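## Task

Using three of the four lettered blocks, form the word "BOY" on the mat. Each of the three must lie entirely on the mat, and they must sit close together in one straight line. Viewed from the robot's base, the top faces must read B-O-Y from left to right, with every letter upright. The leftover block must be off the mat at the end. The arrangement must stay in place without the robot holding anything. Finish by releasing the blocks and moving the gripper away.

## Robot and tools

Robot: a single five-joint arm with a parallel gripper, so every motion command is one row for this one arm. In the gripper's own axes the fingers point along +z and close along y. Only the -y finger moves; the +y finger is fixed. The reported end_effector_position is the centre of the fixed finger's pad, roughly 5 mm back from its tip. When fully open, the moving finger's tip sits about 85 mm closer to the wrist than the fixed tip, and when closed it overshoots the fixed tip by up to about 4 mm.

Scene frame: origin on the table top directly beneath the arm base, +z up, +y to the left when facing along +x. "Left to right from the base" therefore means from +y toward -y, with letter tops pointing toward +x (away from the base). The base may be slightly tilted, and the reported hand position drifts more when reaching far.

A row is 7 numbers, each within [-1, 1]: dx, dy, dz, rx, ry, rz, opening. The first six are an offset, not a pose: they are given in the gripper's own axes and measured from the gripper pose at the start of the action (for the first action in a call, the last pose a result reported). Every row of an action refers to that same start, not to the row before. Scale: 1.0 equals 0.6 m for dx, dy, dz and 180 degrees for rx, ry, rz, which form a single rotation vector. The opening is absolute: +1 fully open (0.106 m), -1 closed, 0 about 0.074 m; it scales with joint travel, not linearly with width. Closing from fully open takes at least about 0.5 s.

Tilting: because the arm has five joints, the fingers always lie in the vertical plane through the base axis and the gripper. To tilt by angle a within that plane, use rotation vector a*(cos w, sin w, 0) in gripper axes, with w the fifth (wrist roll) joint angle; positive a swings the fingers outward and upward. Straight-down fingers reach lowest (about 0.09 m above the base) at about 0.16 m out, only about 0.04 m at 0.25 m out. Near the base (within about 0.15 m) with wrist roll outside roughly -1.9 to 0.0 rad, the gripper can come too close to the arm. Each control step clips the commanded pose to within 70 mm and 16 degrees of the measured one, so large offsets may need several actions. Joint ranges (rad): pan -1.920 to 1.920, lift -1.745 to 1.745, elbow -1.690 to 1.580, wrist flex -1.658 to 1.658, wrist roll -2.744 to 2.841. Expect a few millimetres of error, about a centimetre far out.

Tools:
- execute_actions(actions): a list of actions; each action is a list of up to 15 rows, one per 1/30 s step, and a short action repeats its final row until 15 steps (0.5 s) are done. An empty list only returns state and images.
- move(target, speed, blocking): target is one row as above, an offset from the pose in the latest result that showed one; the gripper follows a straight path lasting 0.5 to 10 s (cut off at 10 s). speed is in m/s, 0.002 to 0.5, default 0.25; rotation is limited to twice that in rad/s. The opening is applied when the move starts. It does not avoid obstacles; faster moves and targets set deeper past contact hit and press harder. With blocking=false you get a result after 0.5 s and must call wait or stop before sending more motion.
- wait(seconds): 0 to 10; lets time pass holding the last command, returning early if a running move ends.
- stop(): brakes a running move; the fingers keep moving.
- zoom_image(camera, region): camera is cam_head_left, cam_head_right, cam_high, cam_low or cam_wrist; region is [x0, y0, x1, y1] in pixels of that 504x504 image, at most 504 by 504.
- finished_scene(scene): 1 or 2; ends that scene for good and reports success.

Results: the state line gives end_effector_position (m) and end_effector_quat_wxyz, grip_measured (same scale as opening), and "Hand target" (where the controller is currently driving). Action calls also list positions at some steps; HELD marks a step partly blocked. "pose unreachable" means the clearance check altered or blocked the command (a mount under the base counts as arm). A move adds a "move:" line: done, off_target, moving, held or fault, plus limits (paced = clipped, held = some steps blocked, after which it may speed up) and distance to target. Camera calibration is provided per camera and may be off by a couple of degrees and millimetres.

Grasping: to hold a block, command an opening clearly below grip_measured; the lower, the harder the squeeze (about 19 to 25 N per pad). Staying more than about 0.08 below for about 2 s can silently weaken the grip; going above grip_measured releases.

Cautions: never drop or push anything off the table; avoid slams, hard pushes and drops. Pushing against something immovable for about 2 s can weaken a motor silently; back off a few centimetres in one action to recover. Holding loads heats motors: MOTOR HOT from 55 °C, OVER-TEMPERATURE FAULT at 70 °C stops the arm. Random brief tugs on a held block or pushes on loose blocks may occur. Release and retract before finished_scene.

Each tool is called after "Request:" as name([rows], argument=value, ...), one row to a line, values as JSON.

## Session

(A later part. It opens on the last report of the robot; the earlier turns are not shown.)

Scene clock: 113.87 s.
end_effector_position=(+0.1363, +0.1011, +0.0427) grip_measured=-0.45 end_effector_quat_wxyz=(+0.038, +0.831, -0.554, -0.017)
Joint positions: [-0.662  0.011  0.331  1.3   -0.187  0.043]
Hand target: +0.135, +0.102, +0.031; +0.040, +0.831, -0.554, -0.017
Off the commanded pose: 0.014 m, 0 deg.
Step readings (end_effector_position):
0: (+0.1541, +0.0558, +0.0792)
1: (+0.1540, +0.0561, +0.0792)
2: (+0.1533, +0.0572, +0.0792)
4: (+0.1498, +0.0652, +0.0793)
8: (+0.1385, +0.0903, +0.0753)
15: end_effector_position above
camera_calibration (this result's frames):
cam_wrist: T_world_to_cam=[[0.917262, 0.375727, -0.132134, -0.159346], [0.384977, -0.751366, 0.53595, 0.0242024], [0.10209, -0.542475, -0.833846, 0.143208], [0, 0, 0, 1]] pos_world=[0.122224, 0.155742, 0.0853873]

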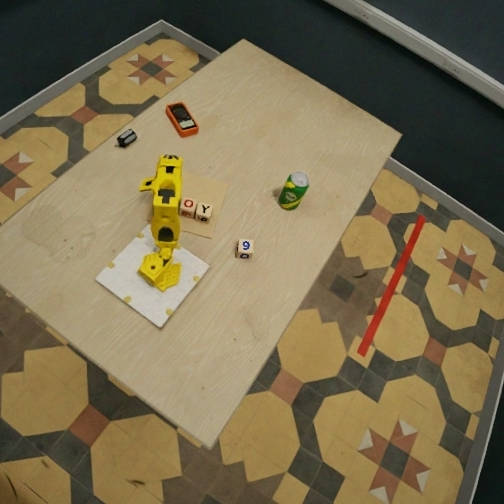

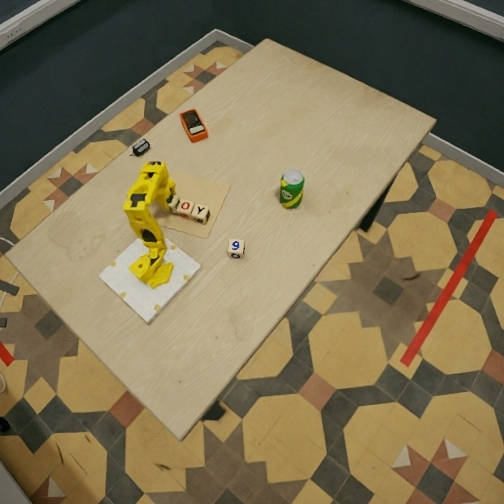

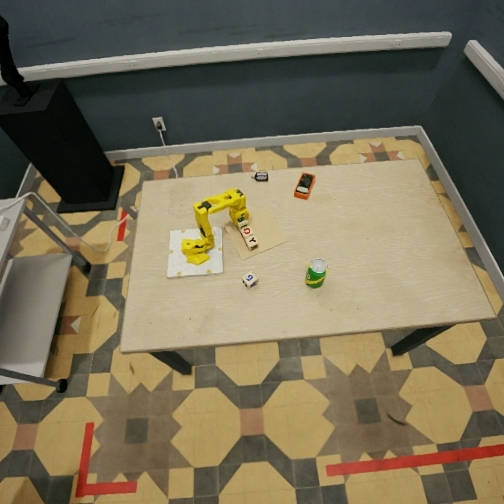

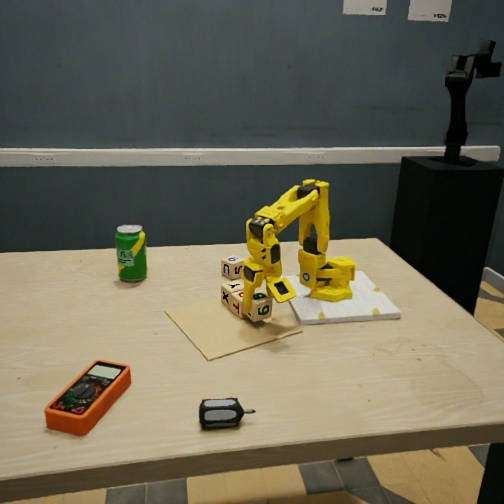

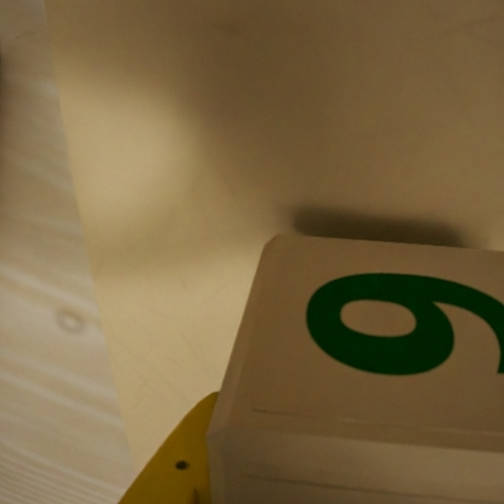

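Request:
execute_actions(actions=[])

Scene clock: 114.97 s.
end_effector_position=(+0.1388, +0.1033, +0.0355) grip_measured=-0.45 end_effector_quat_wxyz=(+0.028, +0.832, -0.554, -0.013)
Joint positions: [-0.663  0.029  0.362  1.229 -0.188  0.043]
Hand target: +0.135, +0.102, +0.031; +0.040, +0.832, -0.554, -0.017
Off the commanded pose: 0.007 m, 1 deg.
camera_calibration (this result's frames):
cam_wrist: T_world_to_cam=[[0.919421, 0.377162, -0.111418, -0.164555], [0.375599, -0.75814, 0.533057, 0.0308821], [0.116578, -0.531952, -0.838711, 0.135174], [0, 0, 0, 1]] pos_world=[0.123938, 0.157383, 0.0785756]

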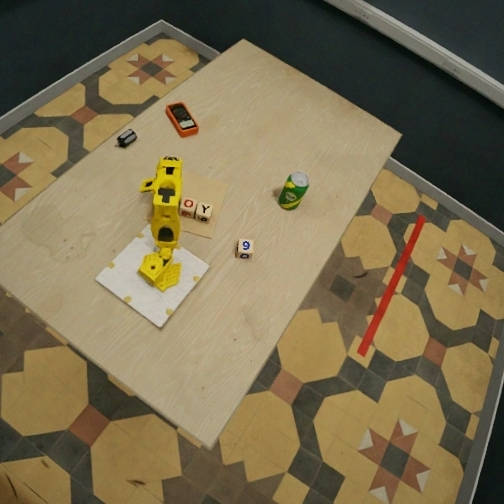

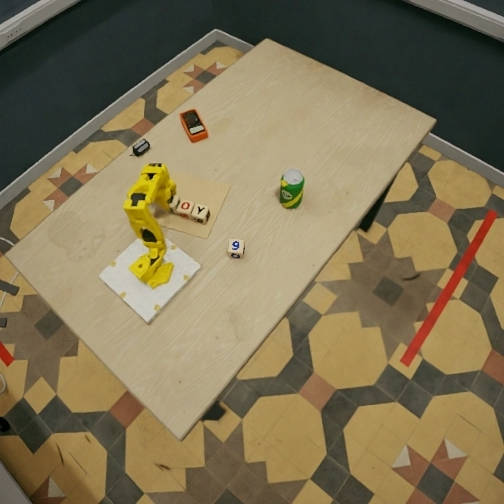

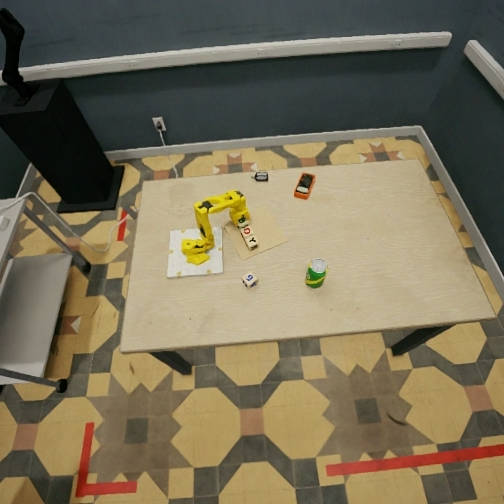

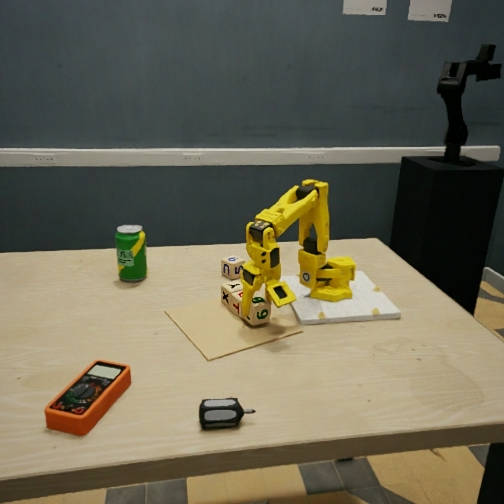

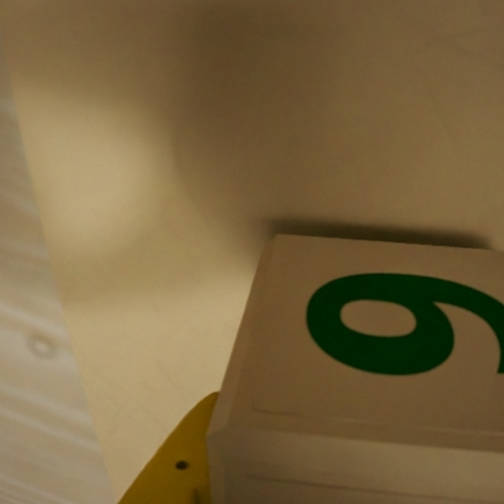

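Request:
zoom_image(camera="cam_head_right", region=[140, 160, 240, 250])

Request:
zoom_image(camera="cam_low", region=[190, 250, 320, 360])

Request:
zoom_image(camera="cam_high", region=[210, 180, 300, 270])

Region (140, 160, 240, 250) of cam_head_right's 504x504 image, scaled by 5.040, with more detail than that image has; it fills the top 454 rows of this view, and the rest is white.

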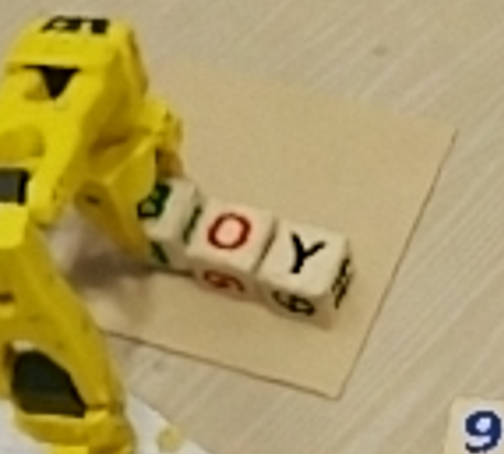

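Region (190, 250, 320, 360) of cam_low's 504x504 image, scaled by 3.877, with more detail than that image has; it fills the top 426 rows of this view, and the rest is white.

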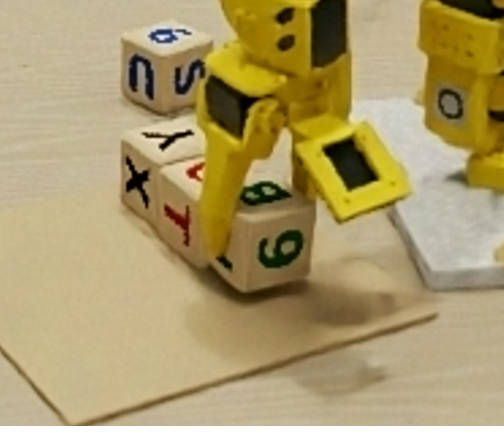

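Region (210, 180, 300, 270) of cam_high's 504x504 image, scaled by 5.600, with more detail than that image has.

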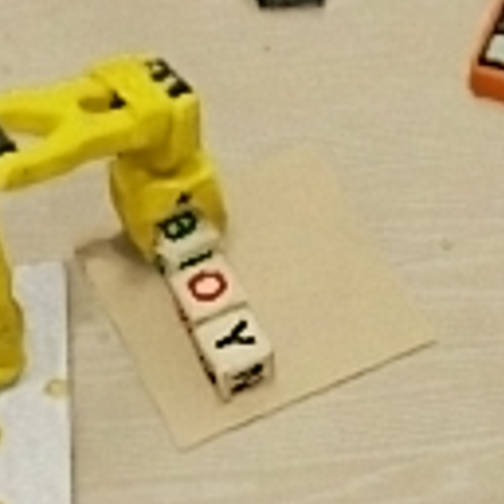

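Request:
execute_actions([
  [[0.0005,0.0060,0.0079,-0.0077,0.0019,0,-0.51],[0.0015,0.0058,0.0088,-0.0077,0.0019,0,-0.51],[0.0025,0.0056,0.0103,-0.0077,0.0019,0,-0.51],[0.0034,0.0054,0.0121,-0.0077,0.0019,0,-0.51],[0.0034,0.0053,0.0141,-0.0077,0.0019,0,-0.51],[0.0034,0.0052,0.0161,-0.0077,0.0019,0,-0.51],[0.0034,0.0051,0.0181,-0.0077,0.0019,0,-0.51],[0.0034,0.0051,0.0199,-0.0077,0.0019,0,-0.51],[0.0034,0.0051,0.0215,-0.0077,0.0019,0,-0.51],[0.0034,0.0051,0.0228,-0.0077,0.0019,0,-0.51],[0.0034,0.0051,0.0237,-0.0077,0.0019,0,-0.51]],
])

Request:
execute_actions(actions=[])

Scene clock: 118.77 s.
end_effector_position=(+0.1382, +0.1029, +0.0264) grip_measured=-0.45 end_effector_quat_wxyz=(+0.028, +0.832, -0.554, -0.013)
Joint positions: [-0.663  0.054  0.403  1.164 -0.188  0.043]
Hand target: +0.136, +0.099, +0.022; +0.040, +0.831, -0.554, -0.018
Off the commanded pose: 0.006 m, 1 deg.
Step readings (end_effector_position):
0: (+0.1388, +0.1033, +0.0355)
1: (+0.1388, +0.1033, +0.0355)
2: (+0.1390, +0.1034, +0.0355)
4: (+0.1384, +0.1029, +0.0343)
8: (+0.1376, +0.1024, +0.0304)
15: end_effector_position above
camera_calibration (this result's frames):
cam_wrist: T_world_to_cam=[[0.919421, 0.377162, -0.111418, -0.164846], [0.375599, -0.75814, 0.533057, 0.035636], [0.116578, -0.531952, -0.838711, 0.127452], [0, 0, 0, 1]] pos_world=[0.12332, 0.156989, 0.0695327]

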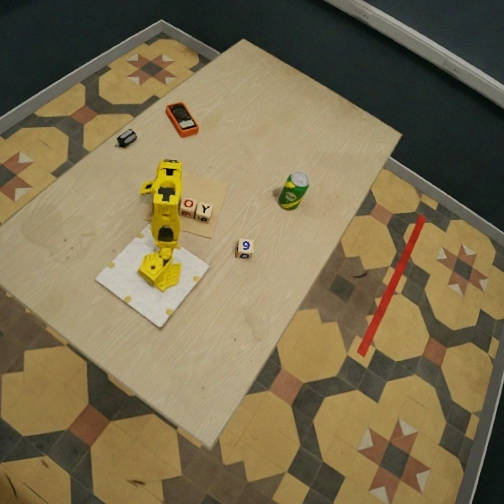

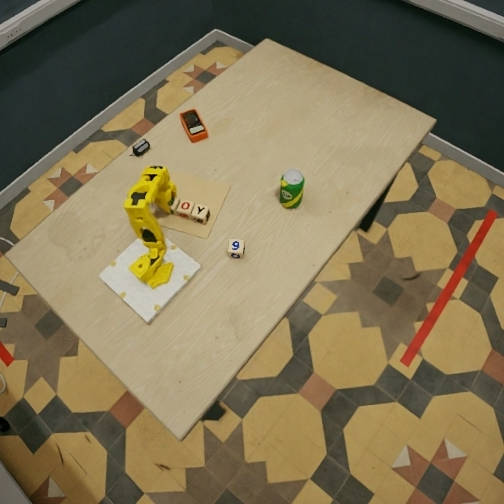

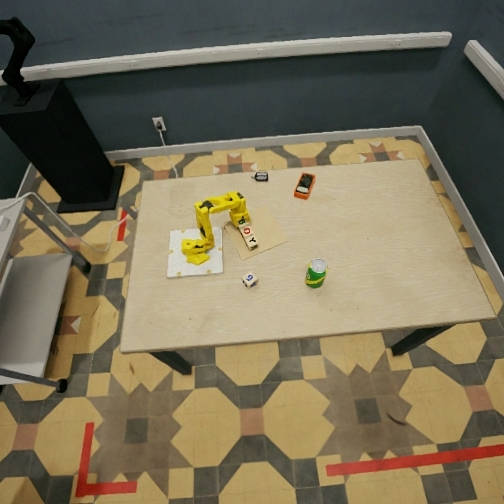

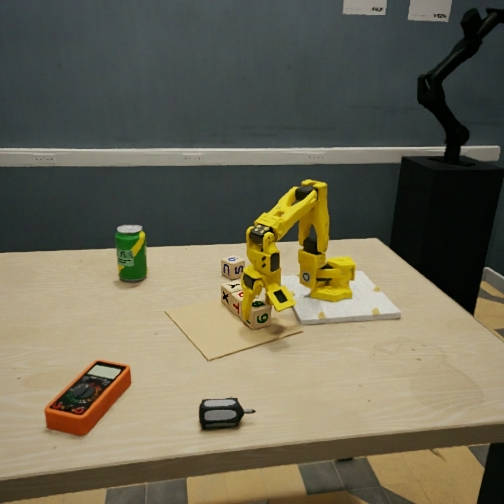

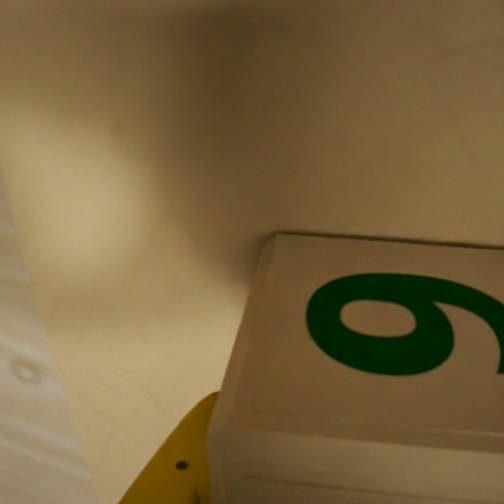

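Scene clock: 118.77 s.
end_effector_position=(+0.1382, +0.1029, +0.0264) grip_measured=-0.45 end_effector_quat_wxyz=(+0.028, +0.832, -0.554, -0.013)
Joint positions: [-0.663  0.054  0.403  1.164 -0.188  0.043]
Hand target: +0.136, +0.099, +0.022; +0.040, +0.831, -0.554, -0.018
Off the commanded pose: 0.006 m, 1 deg.
camera_calibration (this result's frames):
cam_wrist: T_world_to_cam=[[0.919421, 0.377162, -0.111418, -0.164846], [0.375599, -0.75814, 0.533057, 0.035636], [0.116578, -0.531952, -0.838711, 0.127452], [0, 0, 0, 1]] pos_world=[0.12332, 0.156989, 0.0695327]

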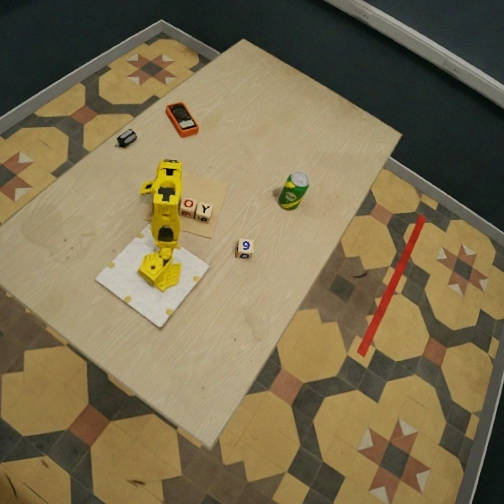

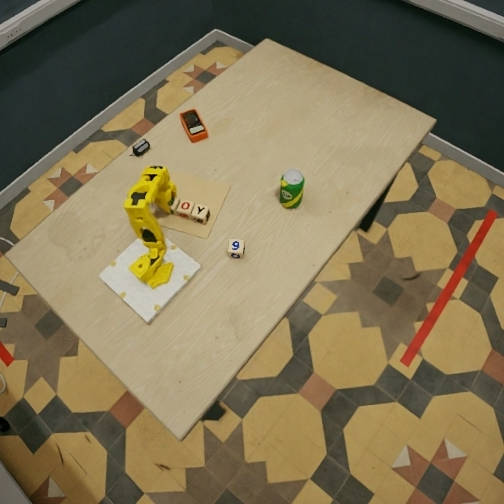

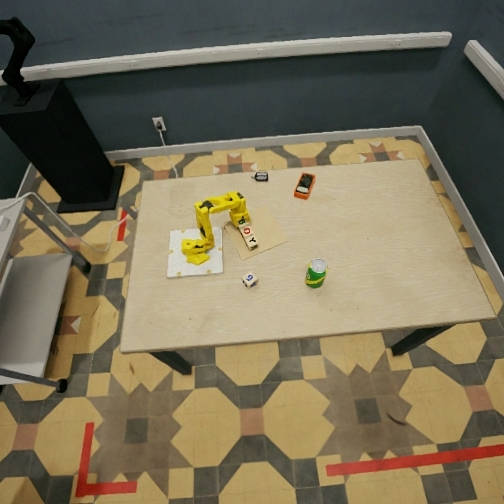

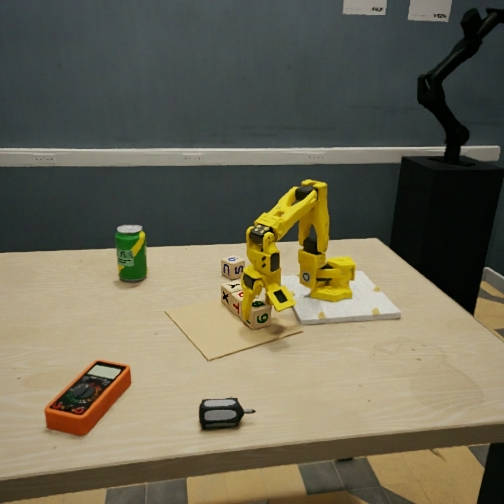

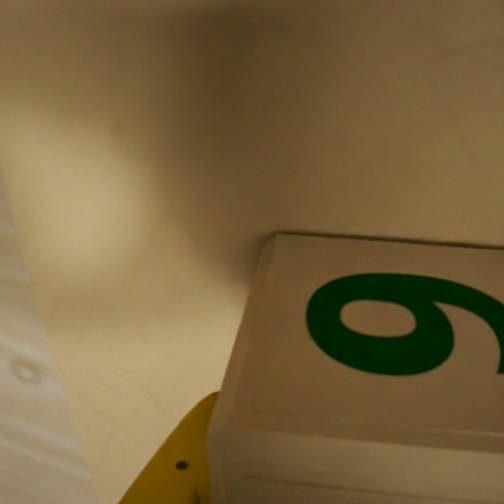

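Request:
zoom_image(camera="cam_head_right", region=[155, 180, 225, 235])

Request:
zoom_image(camera="cam_low", region=[210, 270, 290, 340])

Request:
zoom_image(camera="cam_high", region=[225, 200, 275, 260])

Region (155, 180, 225, 235) of cam_head_right's 504x504 image, scaled by 7.200, with more detail than that image has; it fills the top 396 rows of this view, and the rest is white.

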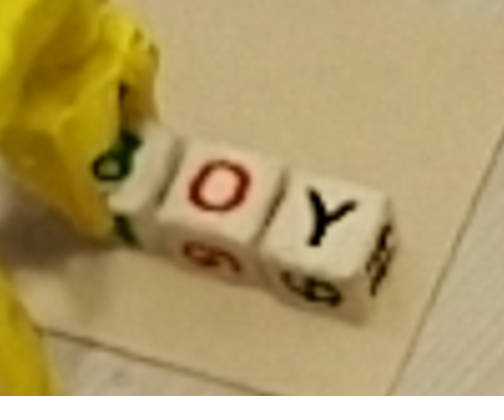

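Region (210, 270, 290, 340) of cam_low's 504x504 image, scaled by 6.300, with more detail than that image has; it fills the top 441 rows of this view, and the rest is white.

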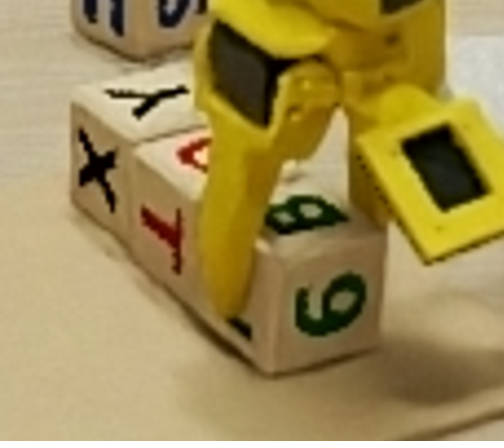

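Region (225, 200, 275, 260) of cam_high's 504x504 image, scaled by 8.400, with more detail than that image has.

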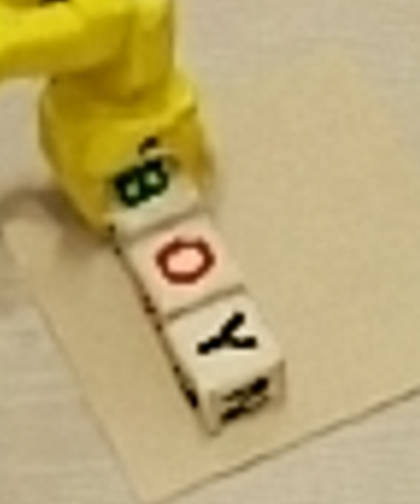

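Request:
execute_actions([
  [[0.0055,0.0049,0.0093,-0.0077,0.0019,0.0024,-0.51],[0.0075,0.0049,0.0102,-0.0077,0.0019,0.0047,-0.51],[0.0075,0.0049,0.0102,-0.0077,0.0019,0.0047,-0.49],[0.0075,0.0049,0.0102,-0.0077,0.0019,0.0047,-0.44],[0.0050,0.0066,0.0090,-0.0077,0.0019,0.003,-0.36],[0.0025,0.0090,0.0050,-0.0077,0.0019,0.0,-0.26],[0.0004,0.0117,-0.0020,-0.0077,0.0021,-0.0028,-0.17],[-0.0111,0.0157,-0.0135,-0.0075,0.0031,-0.0166,-0.1],[-0.0246,0.0211,-0.0267,-0.0043,0.0034,-0.0333,-0.1],[-0.0388,0.0276,-0.0398,-0.0004,0.0034,-0.0510,-0.1],[-0.0527,0.0348,-0.0528,0.0037,0.0031,-0.0688,-0.1],[-0.0662,0.0428,-0.0642,0.0077,0.0026,-0.0865,-0.1],[-0.0792,0.0514,-0.0754,0.0117,0.0019,-0.1042,-0.1],[-0.0919,0.0607,-0.0850,0.0153,0.0010,-0.1220,-0.1],[-0.1040,0.0706,-0.0929,0.0189,0.0,-0.1397,-0.1]],
])

Scene clock: 125.07 s.
end_effector_position=(+0.1034, +0.1258, +0.0600) grip_measured=-0.12 end_effector_quat_wxyz=(+0.018, +0.898, -0.439, -0.009)
Joint positions: [-0.909 -0.142  0.374  1.368 -0.168  0.066]
Hand target: +0.082, +0.140, +0.077; -0.002, +0.933, -0.361, -0.005
Off the commanded pose: 0.040 m, 10 deg.
Step readings (end_effector_position):
0: (+0.1384, +0.1030, +0.0264)
1: (+0.1384, +0.1030, +0.0264)
2: (+0.1385, +0.1027, +0.0262)
4: (+0.1389, +0.1018, +0.0259)
8: (+0.1372, +0.1011, +0.0264)
15: end_effector_position above
camera_calibration (this result's frames):
cam_wrist: T_world_to_cam=[[0.789601, 0.607013, -0.0898059, -0.15459], [0.555006, -0.644065, 0.526449, 0.0157112], [0.261721, -0.465528, -0.84545, 0.148919], [0, 0, 0, 1]] pos_world=[0.0743698, 0.173283, 0.103749]

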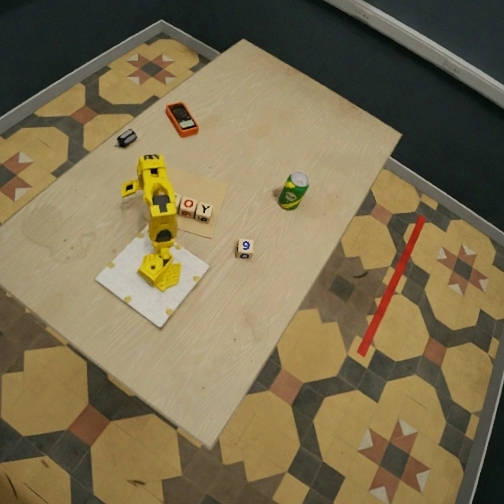

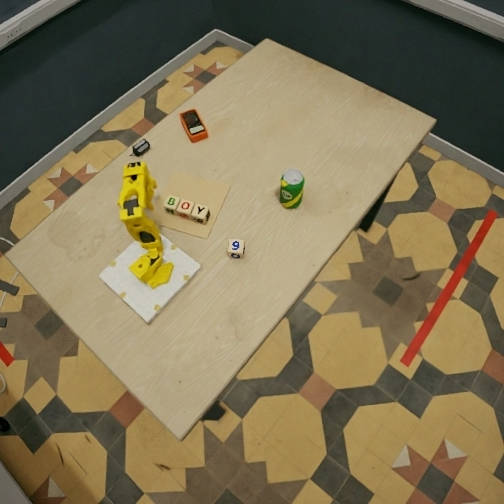

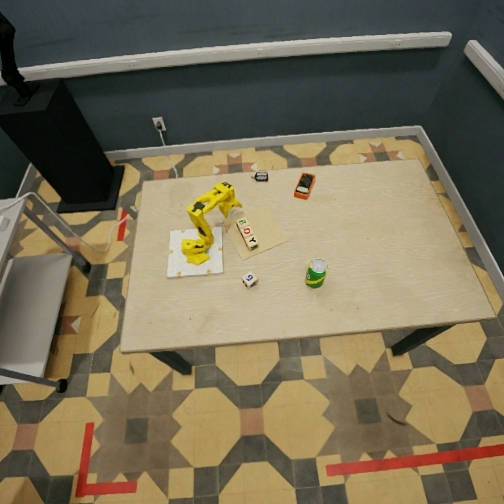

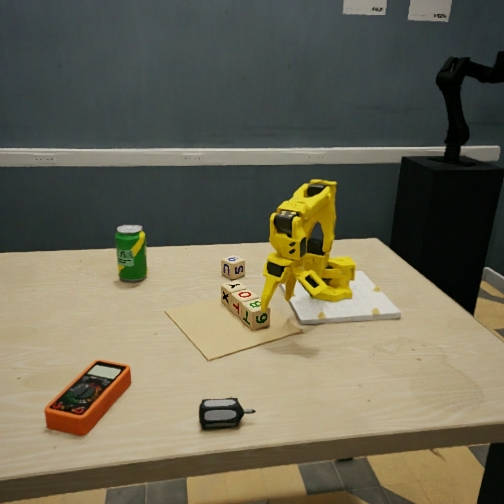

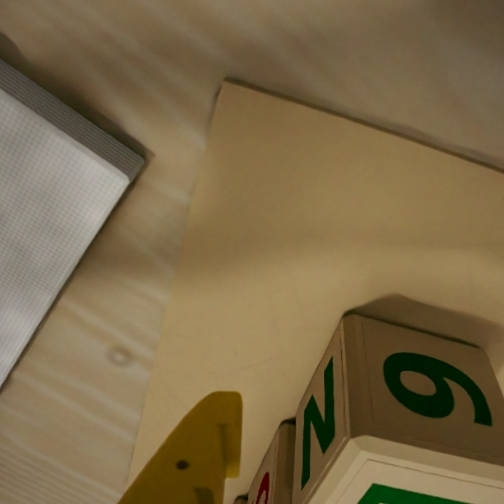

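Request:
execute_actions(actions=[])

Request:
zoom_image(camera="cam_head_right", region=[140, 165, 250, 265])

Request:
zoom_image(camera="cam_high", region=[215, 190, 295, 270])

Request:
zoom_image(camera="cam_head_left", region=[150, 170, 240, 245])

Scene clock: 125.33 s.
end_effector_position=(+0.0834, +0.1385, +0.0752) grip_measured=-0.11 end_effector_quat_wxyz=(+0.001, +0.929, -0.370, -0.005)
Joint positions: [-1.056 -0.217  0.339  1.444 -0.164  0.067]
Hand target: +0.082, +0.140, +0.077; -0.003, +0.933, -0.361, -0.005
Off the commanded pose: 0.013 m, 1 deg.
camera_calibration (this result's frames):
cam_wrist: T_world_to_cam=[[0.690134, 0.721513, -0.0559939, -0.155263], [0.637102, -0.569048, 0.51989, 0.0102051], [0.343244, -0.394467, -0.852396, 0.156796], [0, 0, 0, 1]] pos_world=[0.0468313, 0.179682, 0.119653]

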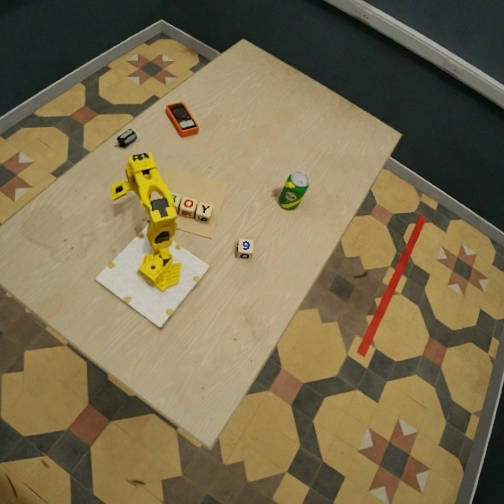

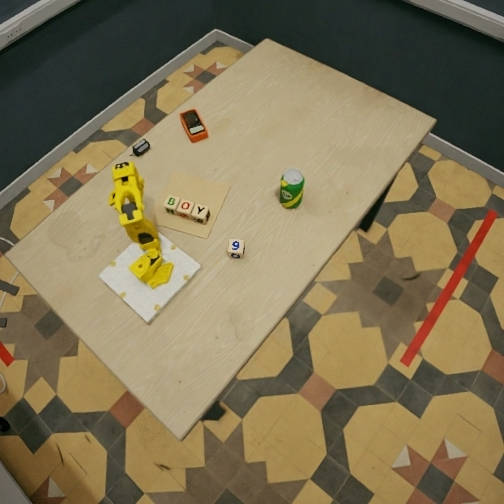

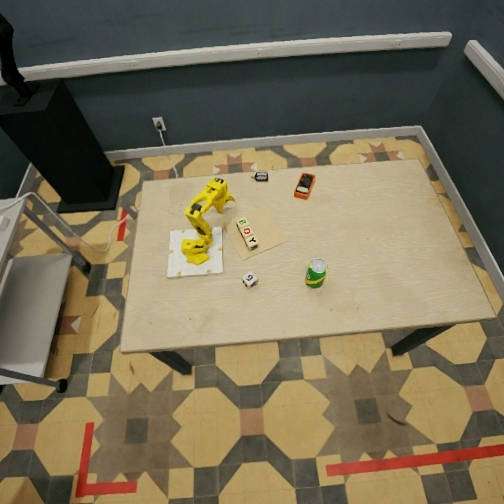

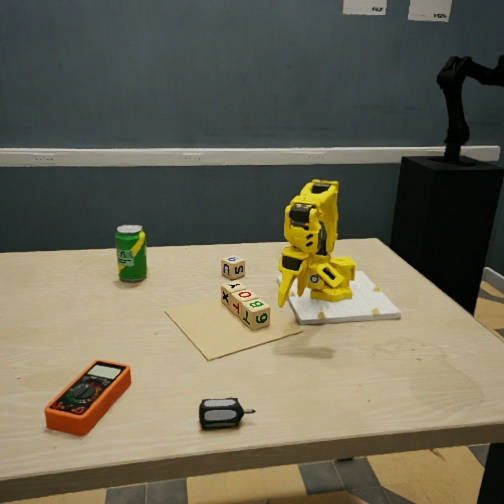

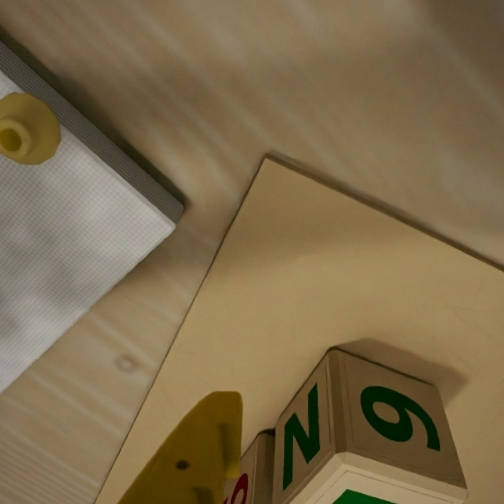

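Region (140, 165, 250, 265) of cam_head_right's 504x504 image, scaled by 4.582, with more detail than that image has; it fills the top 458 rows of this view, and the rest is white.

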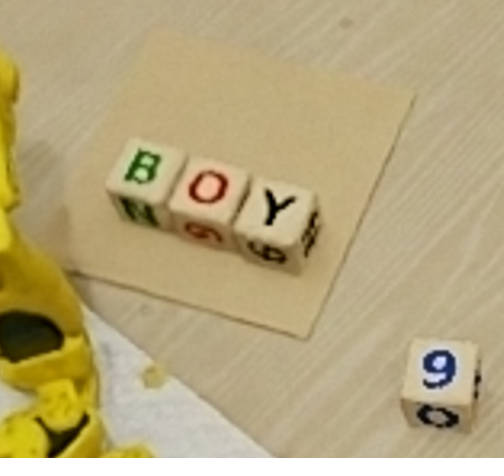

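Region (215, 190, 295, 270) of cam_high's 504x504 image, scaled by 6.300, with more detail than that image has.

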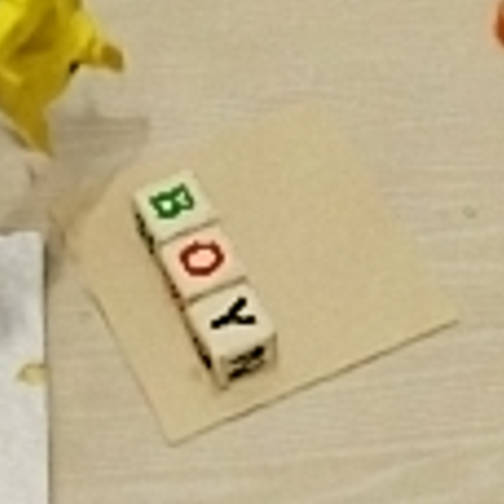

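Region (150, 170, 240, 245) of cam_head_left's 504x504 image, scaled by 5.600, with more detail than that image has.

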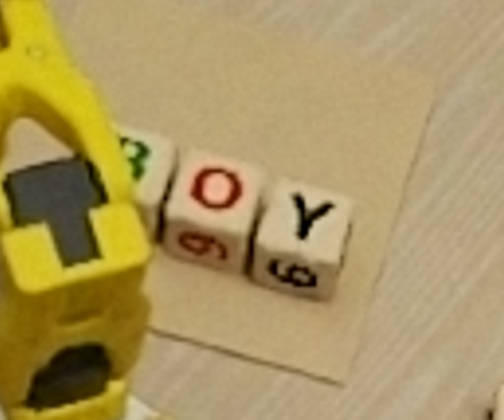

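Request:
execute_actions([
  [[-0.0063,0.0006,-0.0041,0.0023,-0.0005,-0.0073,-0.1],[-0.0124,0.0018,-0.0051,0.0028,-0.0006,-0.0147,-0.1],[-0.0216,0.0039,-0.0066,0.0035,-0.0008,-0.0257,-0.1],[-0.0317,0.0067,-0.0084,0.0044,-0.0011,-0.0379,-0.1],[-0.0426,0.0102,-0.0102,0.0055,-0.0016,-0.0513,-0.1],[-0.0534,0.0142,-0.0121,0.0067,-0.0021,-0.0648,-0.1],[-0.0641,0.0187,-0.0140,0.0079,-0.0027,-0.0782,-0.1],[-0.0736,0.0232,-0.0157,0.0092,-0.0033,-0.0904,-0.1],[-0.0821,0.0274,-0.0173,0.0103,-0.0039,-0.1014,-0.1],[-0.0895,0.0315,-0.0187,0.0113,-0.0044,-0.1112,-0.1],[-0.0950,0.0347,-0.0198,0.0120,-0.0049,-0.1186,-0.1],[-0.0977,0.0364,-0.0203,0.0124,-0.0051,-0.1222,-0.1]],
])

Request:
zoom_image(camera="cam_head_left", region=[150, 170, 260, 265])

Request:
zoom_image(camera="cam_head_right", region=[150, 170, 250, 265])

Scene clock: 128.43 s.
end_effector_position=(+0.0288, +0.1608, +0.0859) grip_measured=-0.11 end_effector_quat_wxyz=(-0.017, +0.981, -0.195, -0.007)
Joint positions: [-1.423 -0.254  0.3    1.484 -0.164  0.067]
Hand target: +0.025, +0.163, +0.088; -0.021, +0.982, -0.186, -0.007
Off the commanded pose: 0.004 m, 1 deg.
Step readings (end_effector_position):
0: (+0.0831, +0.1384, +0.0753)
1: (+0.0831, +0.1384, +0.0753)
2: (+0.0823, +0.1386, +0.0753)
4: (+0.0785, +0.1408, +0.0761)
8: (+0.0601, +0.1495, +0.0796)
15: end_effector_position above
camera_calibration (this result's frames):
cam_wrist: T_world_to_cam=[[0.386183, 0.922243, -0.0181675, -0.159819], [0.796425, -0.323431, 0.510979, 0.00879386], [0.465371, -0.2118, -0.859401, 0.161137], [0, 0, 0, 1]] pos_world=[-0.0202727, 0.184365, 0.131084]

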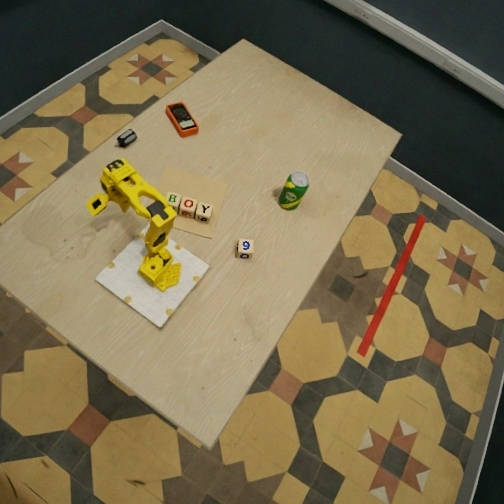

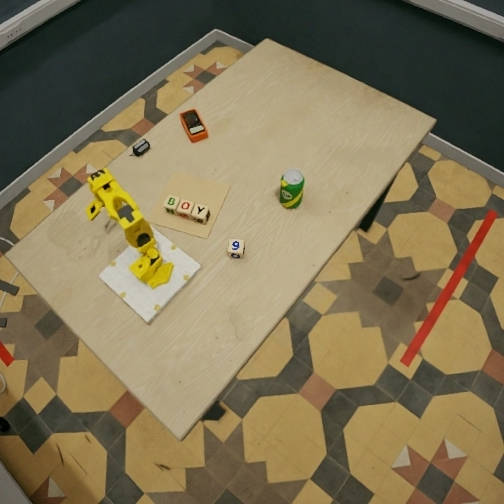

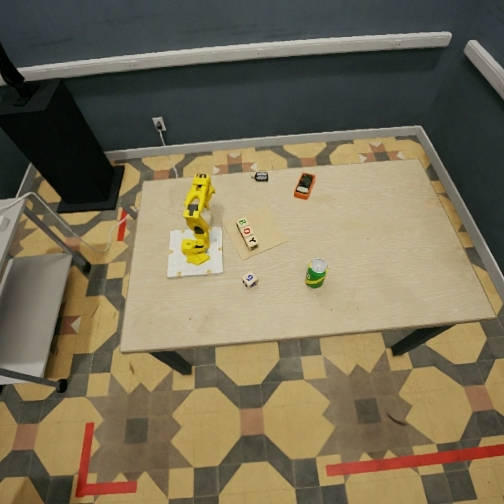

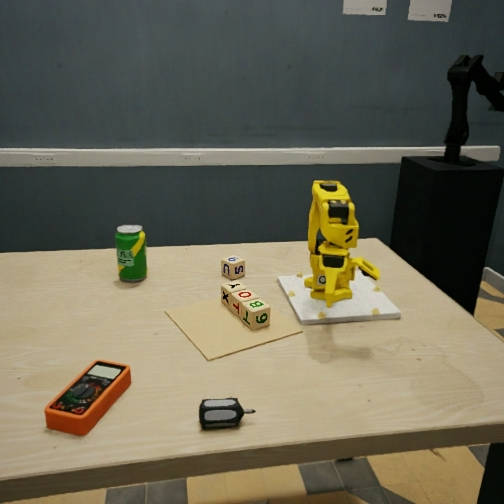

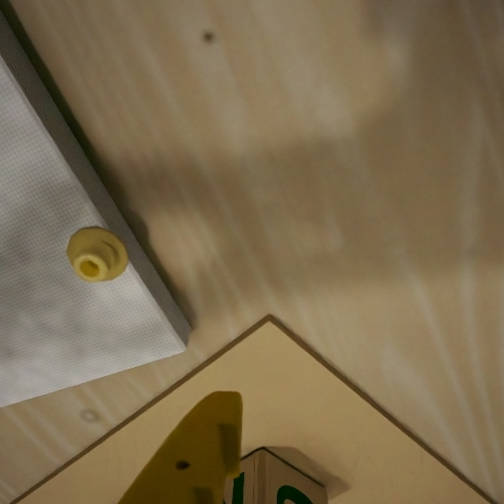

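Region (150, 170, 260, 265) of cam_head_left's 504x504 image, scaled by 4.582, with more detail than that image has; it fills the top 435 rows of this view, and the rest is white.

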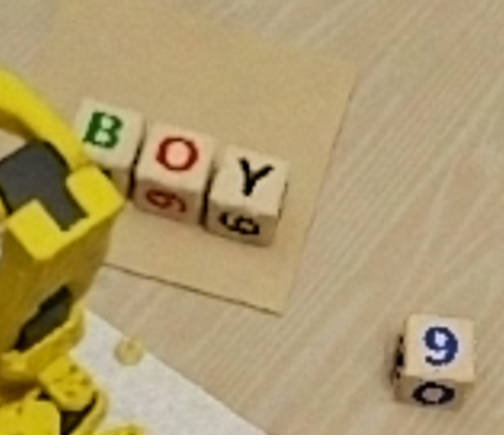

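Region (150, 170, 250, 265) of cam_head_right's 504x504 image, scaled by 5.040, with more detail than that image has; it fills the top 479 rows of this view, and the rest is white.

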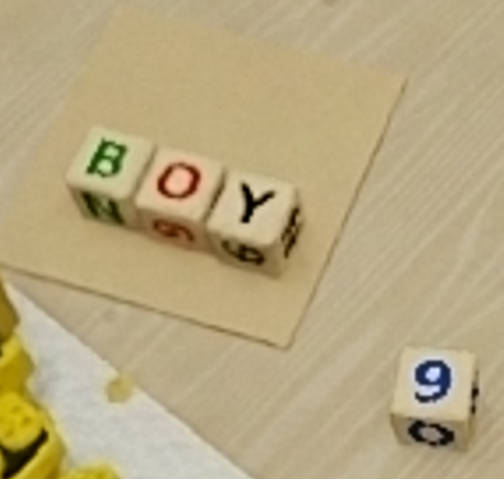

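BOY is in a row on the mat, the fourth block is off the mat, and the arm is clear.

Request:
finished_scene(scene=2)

The scene is finished: the task was done.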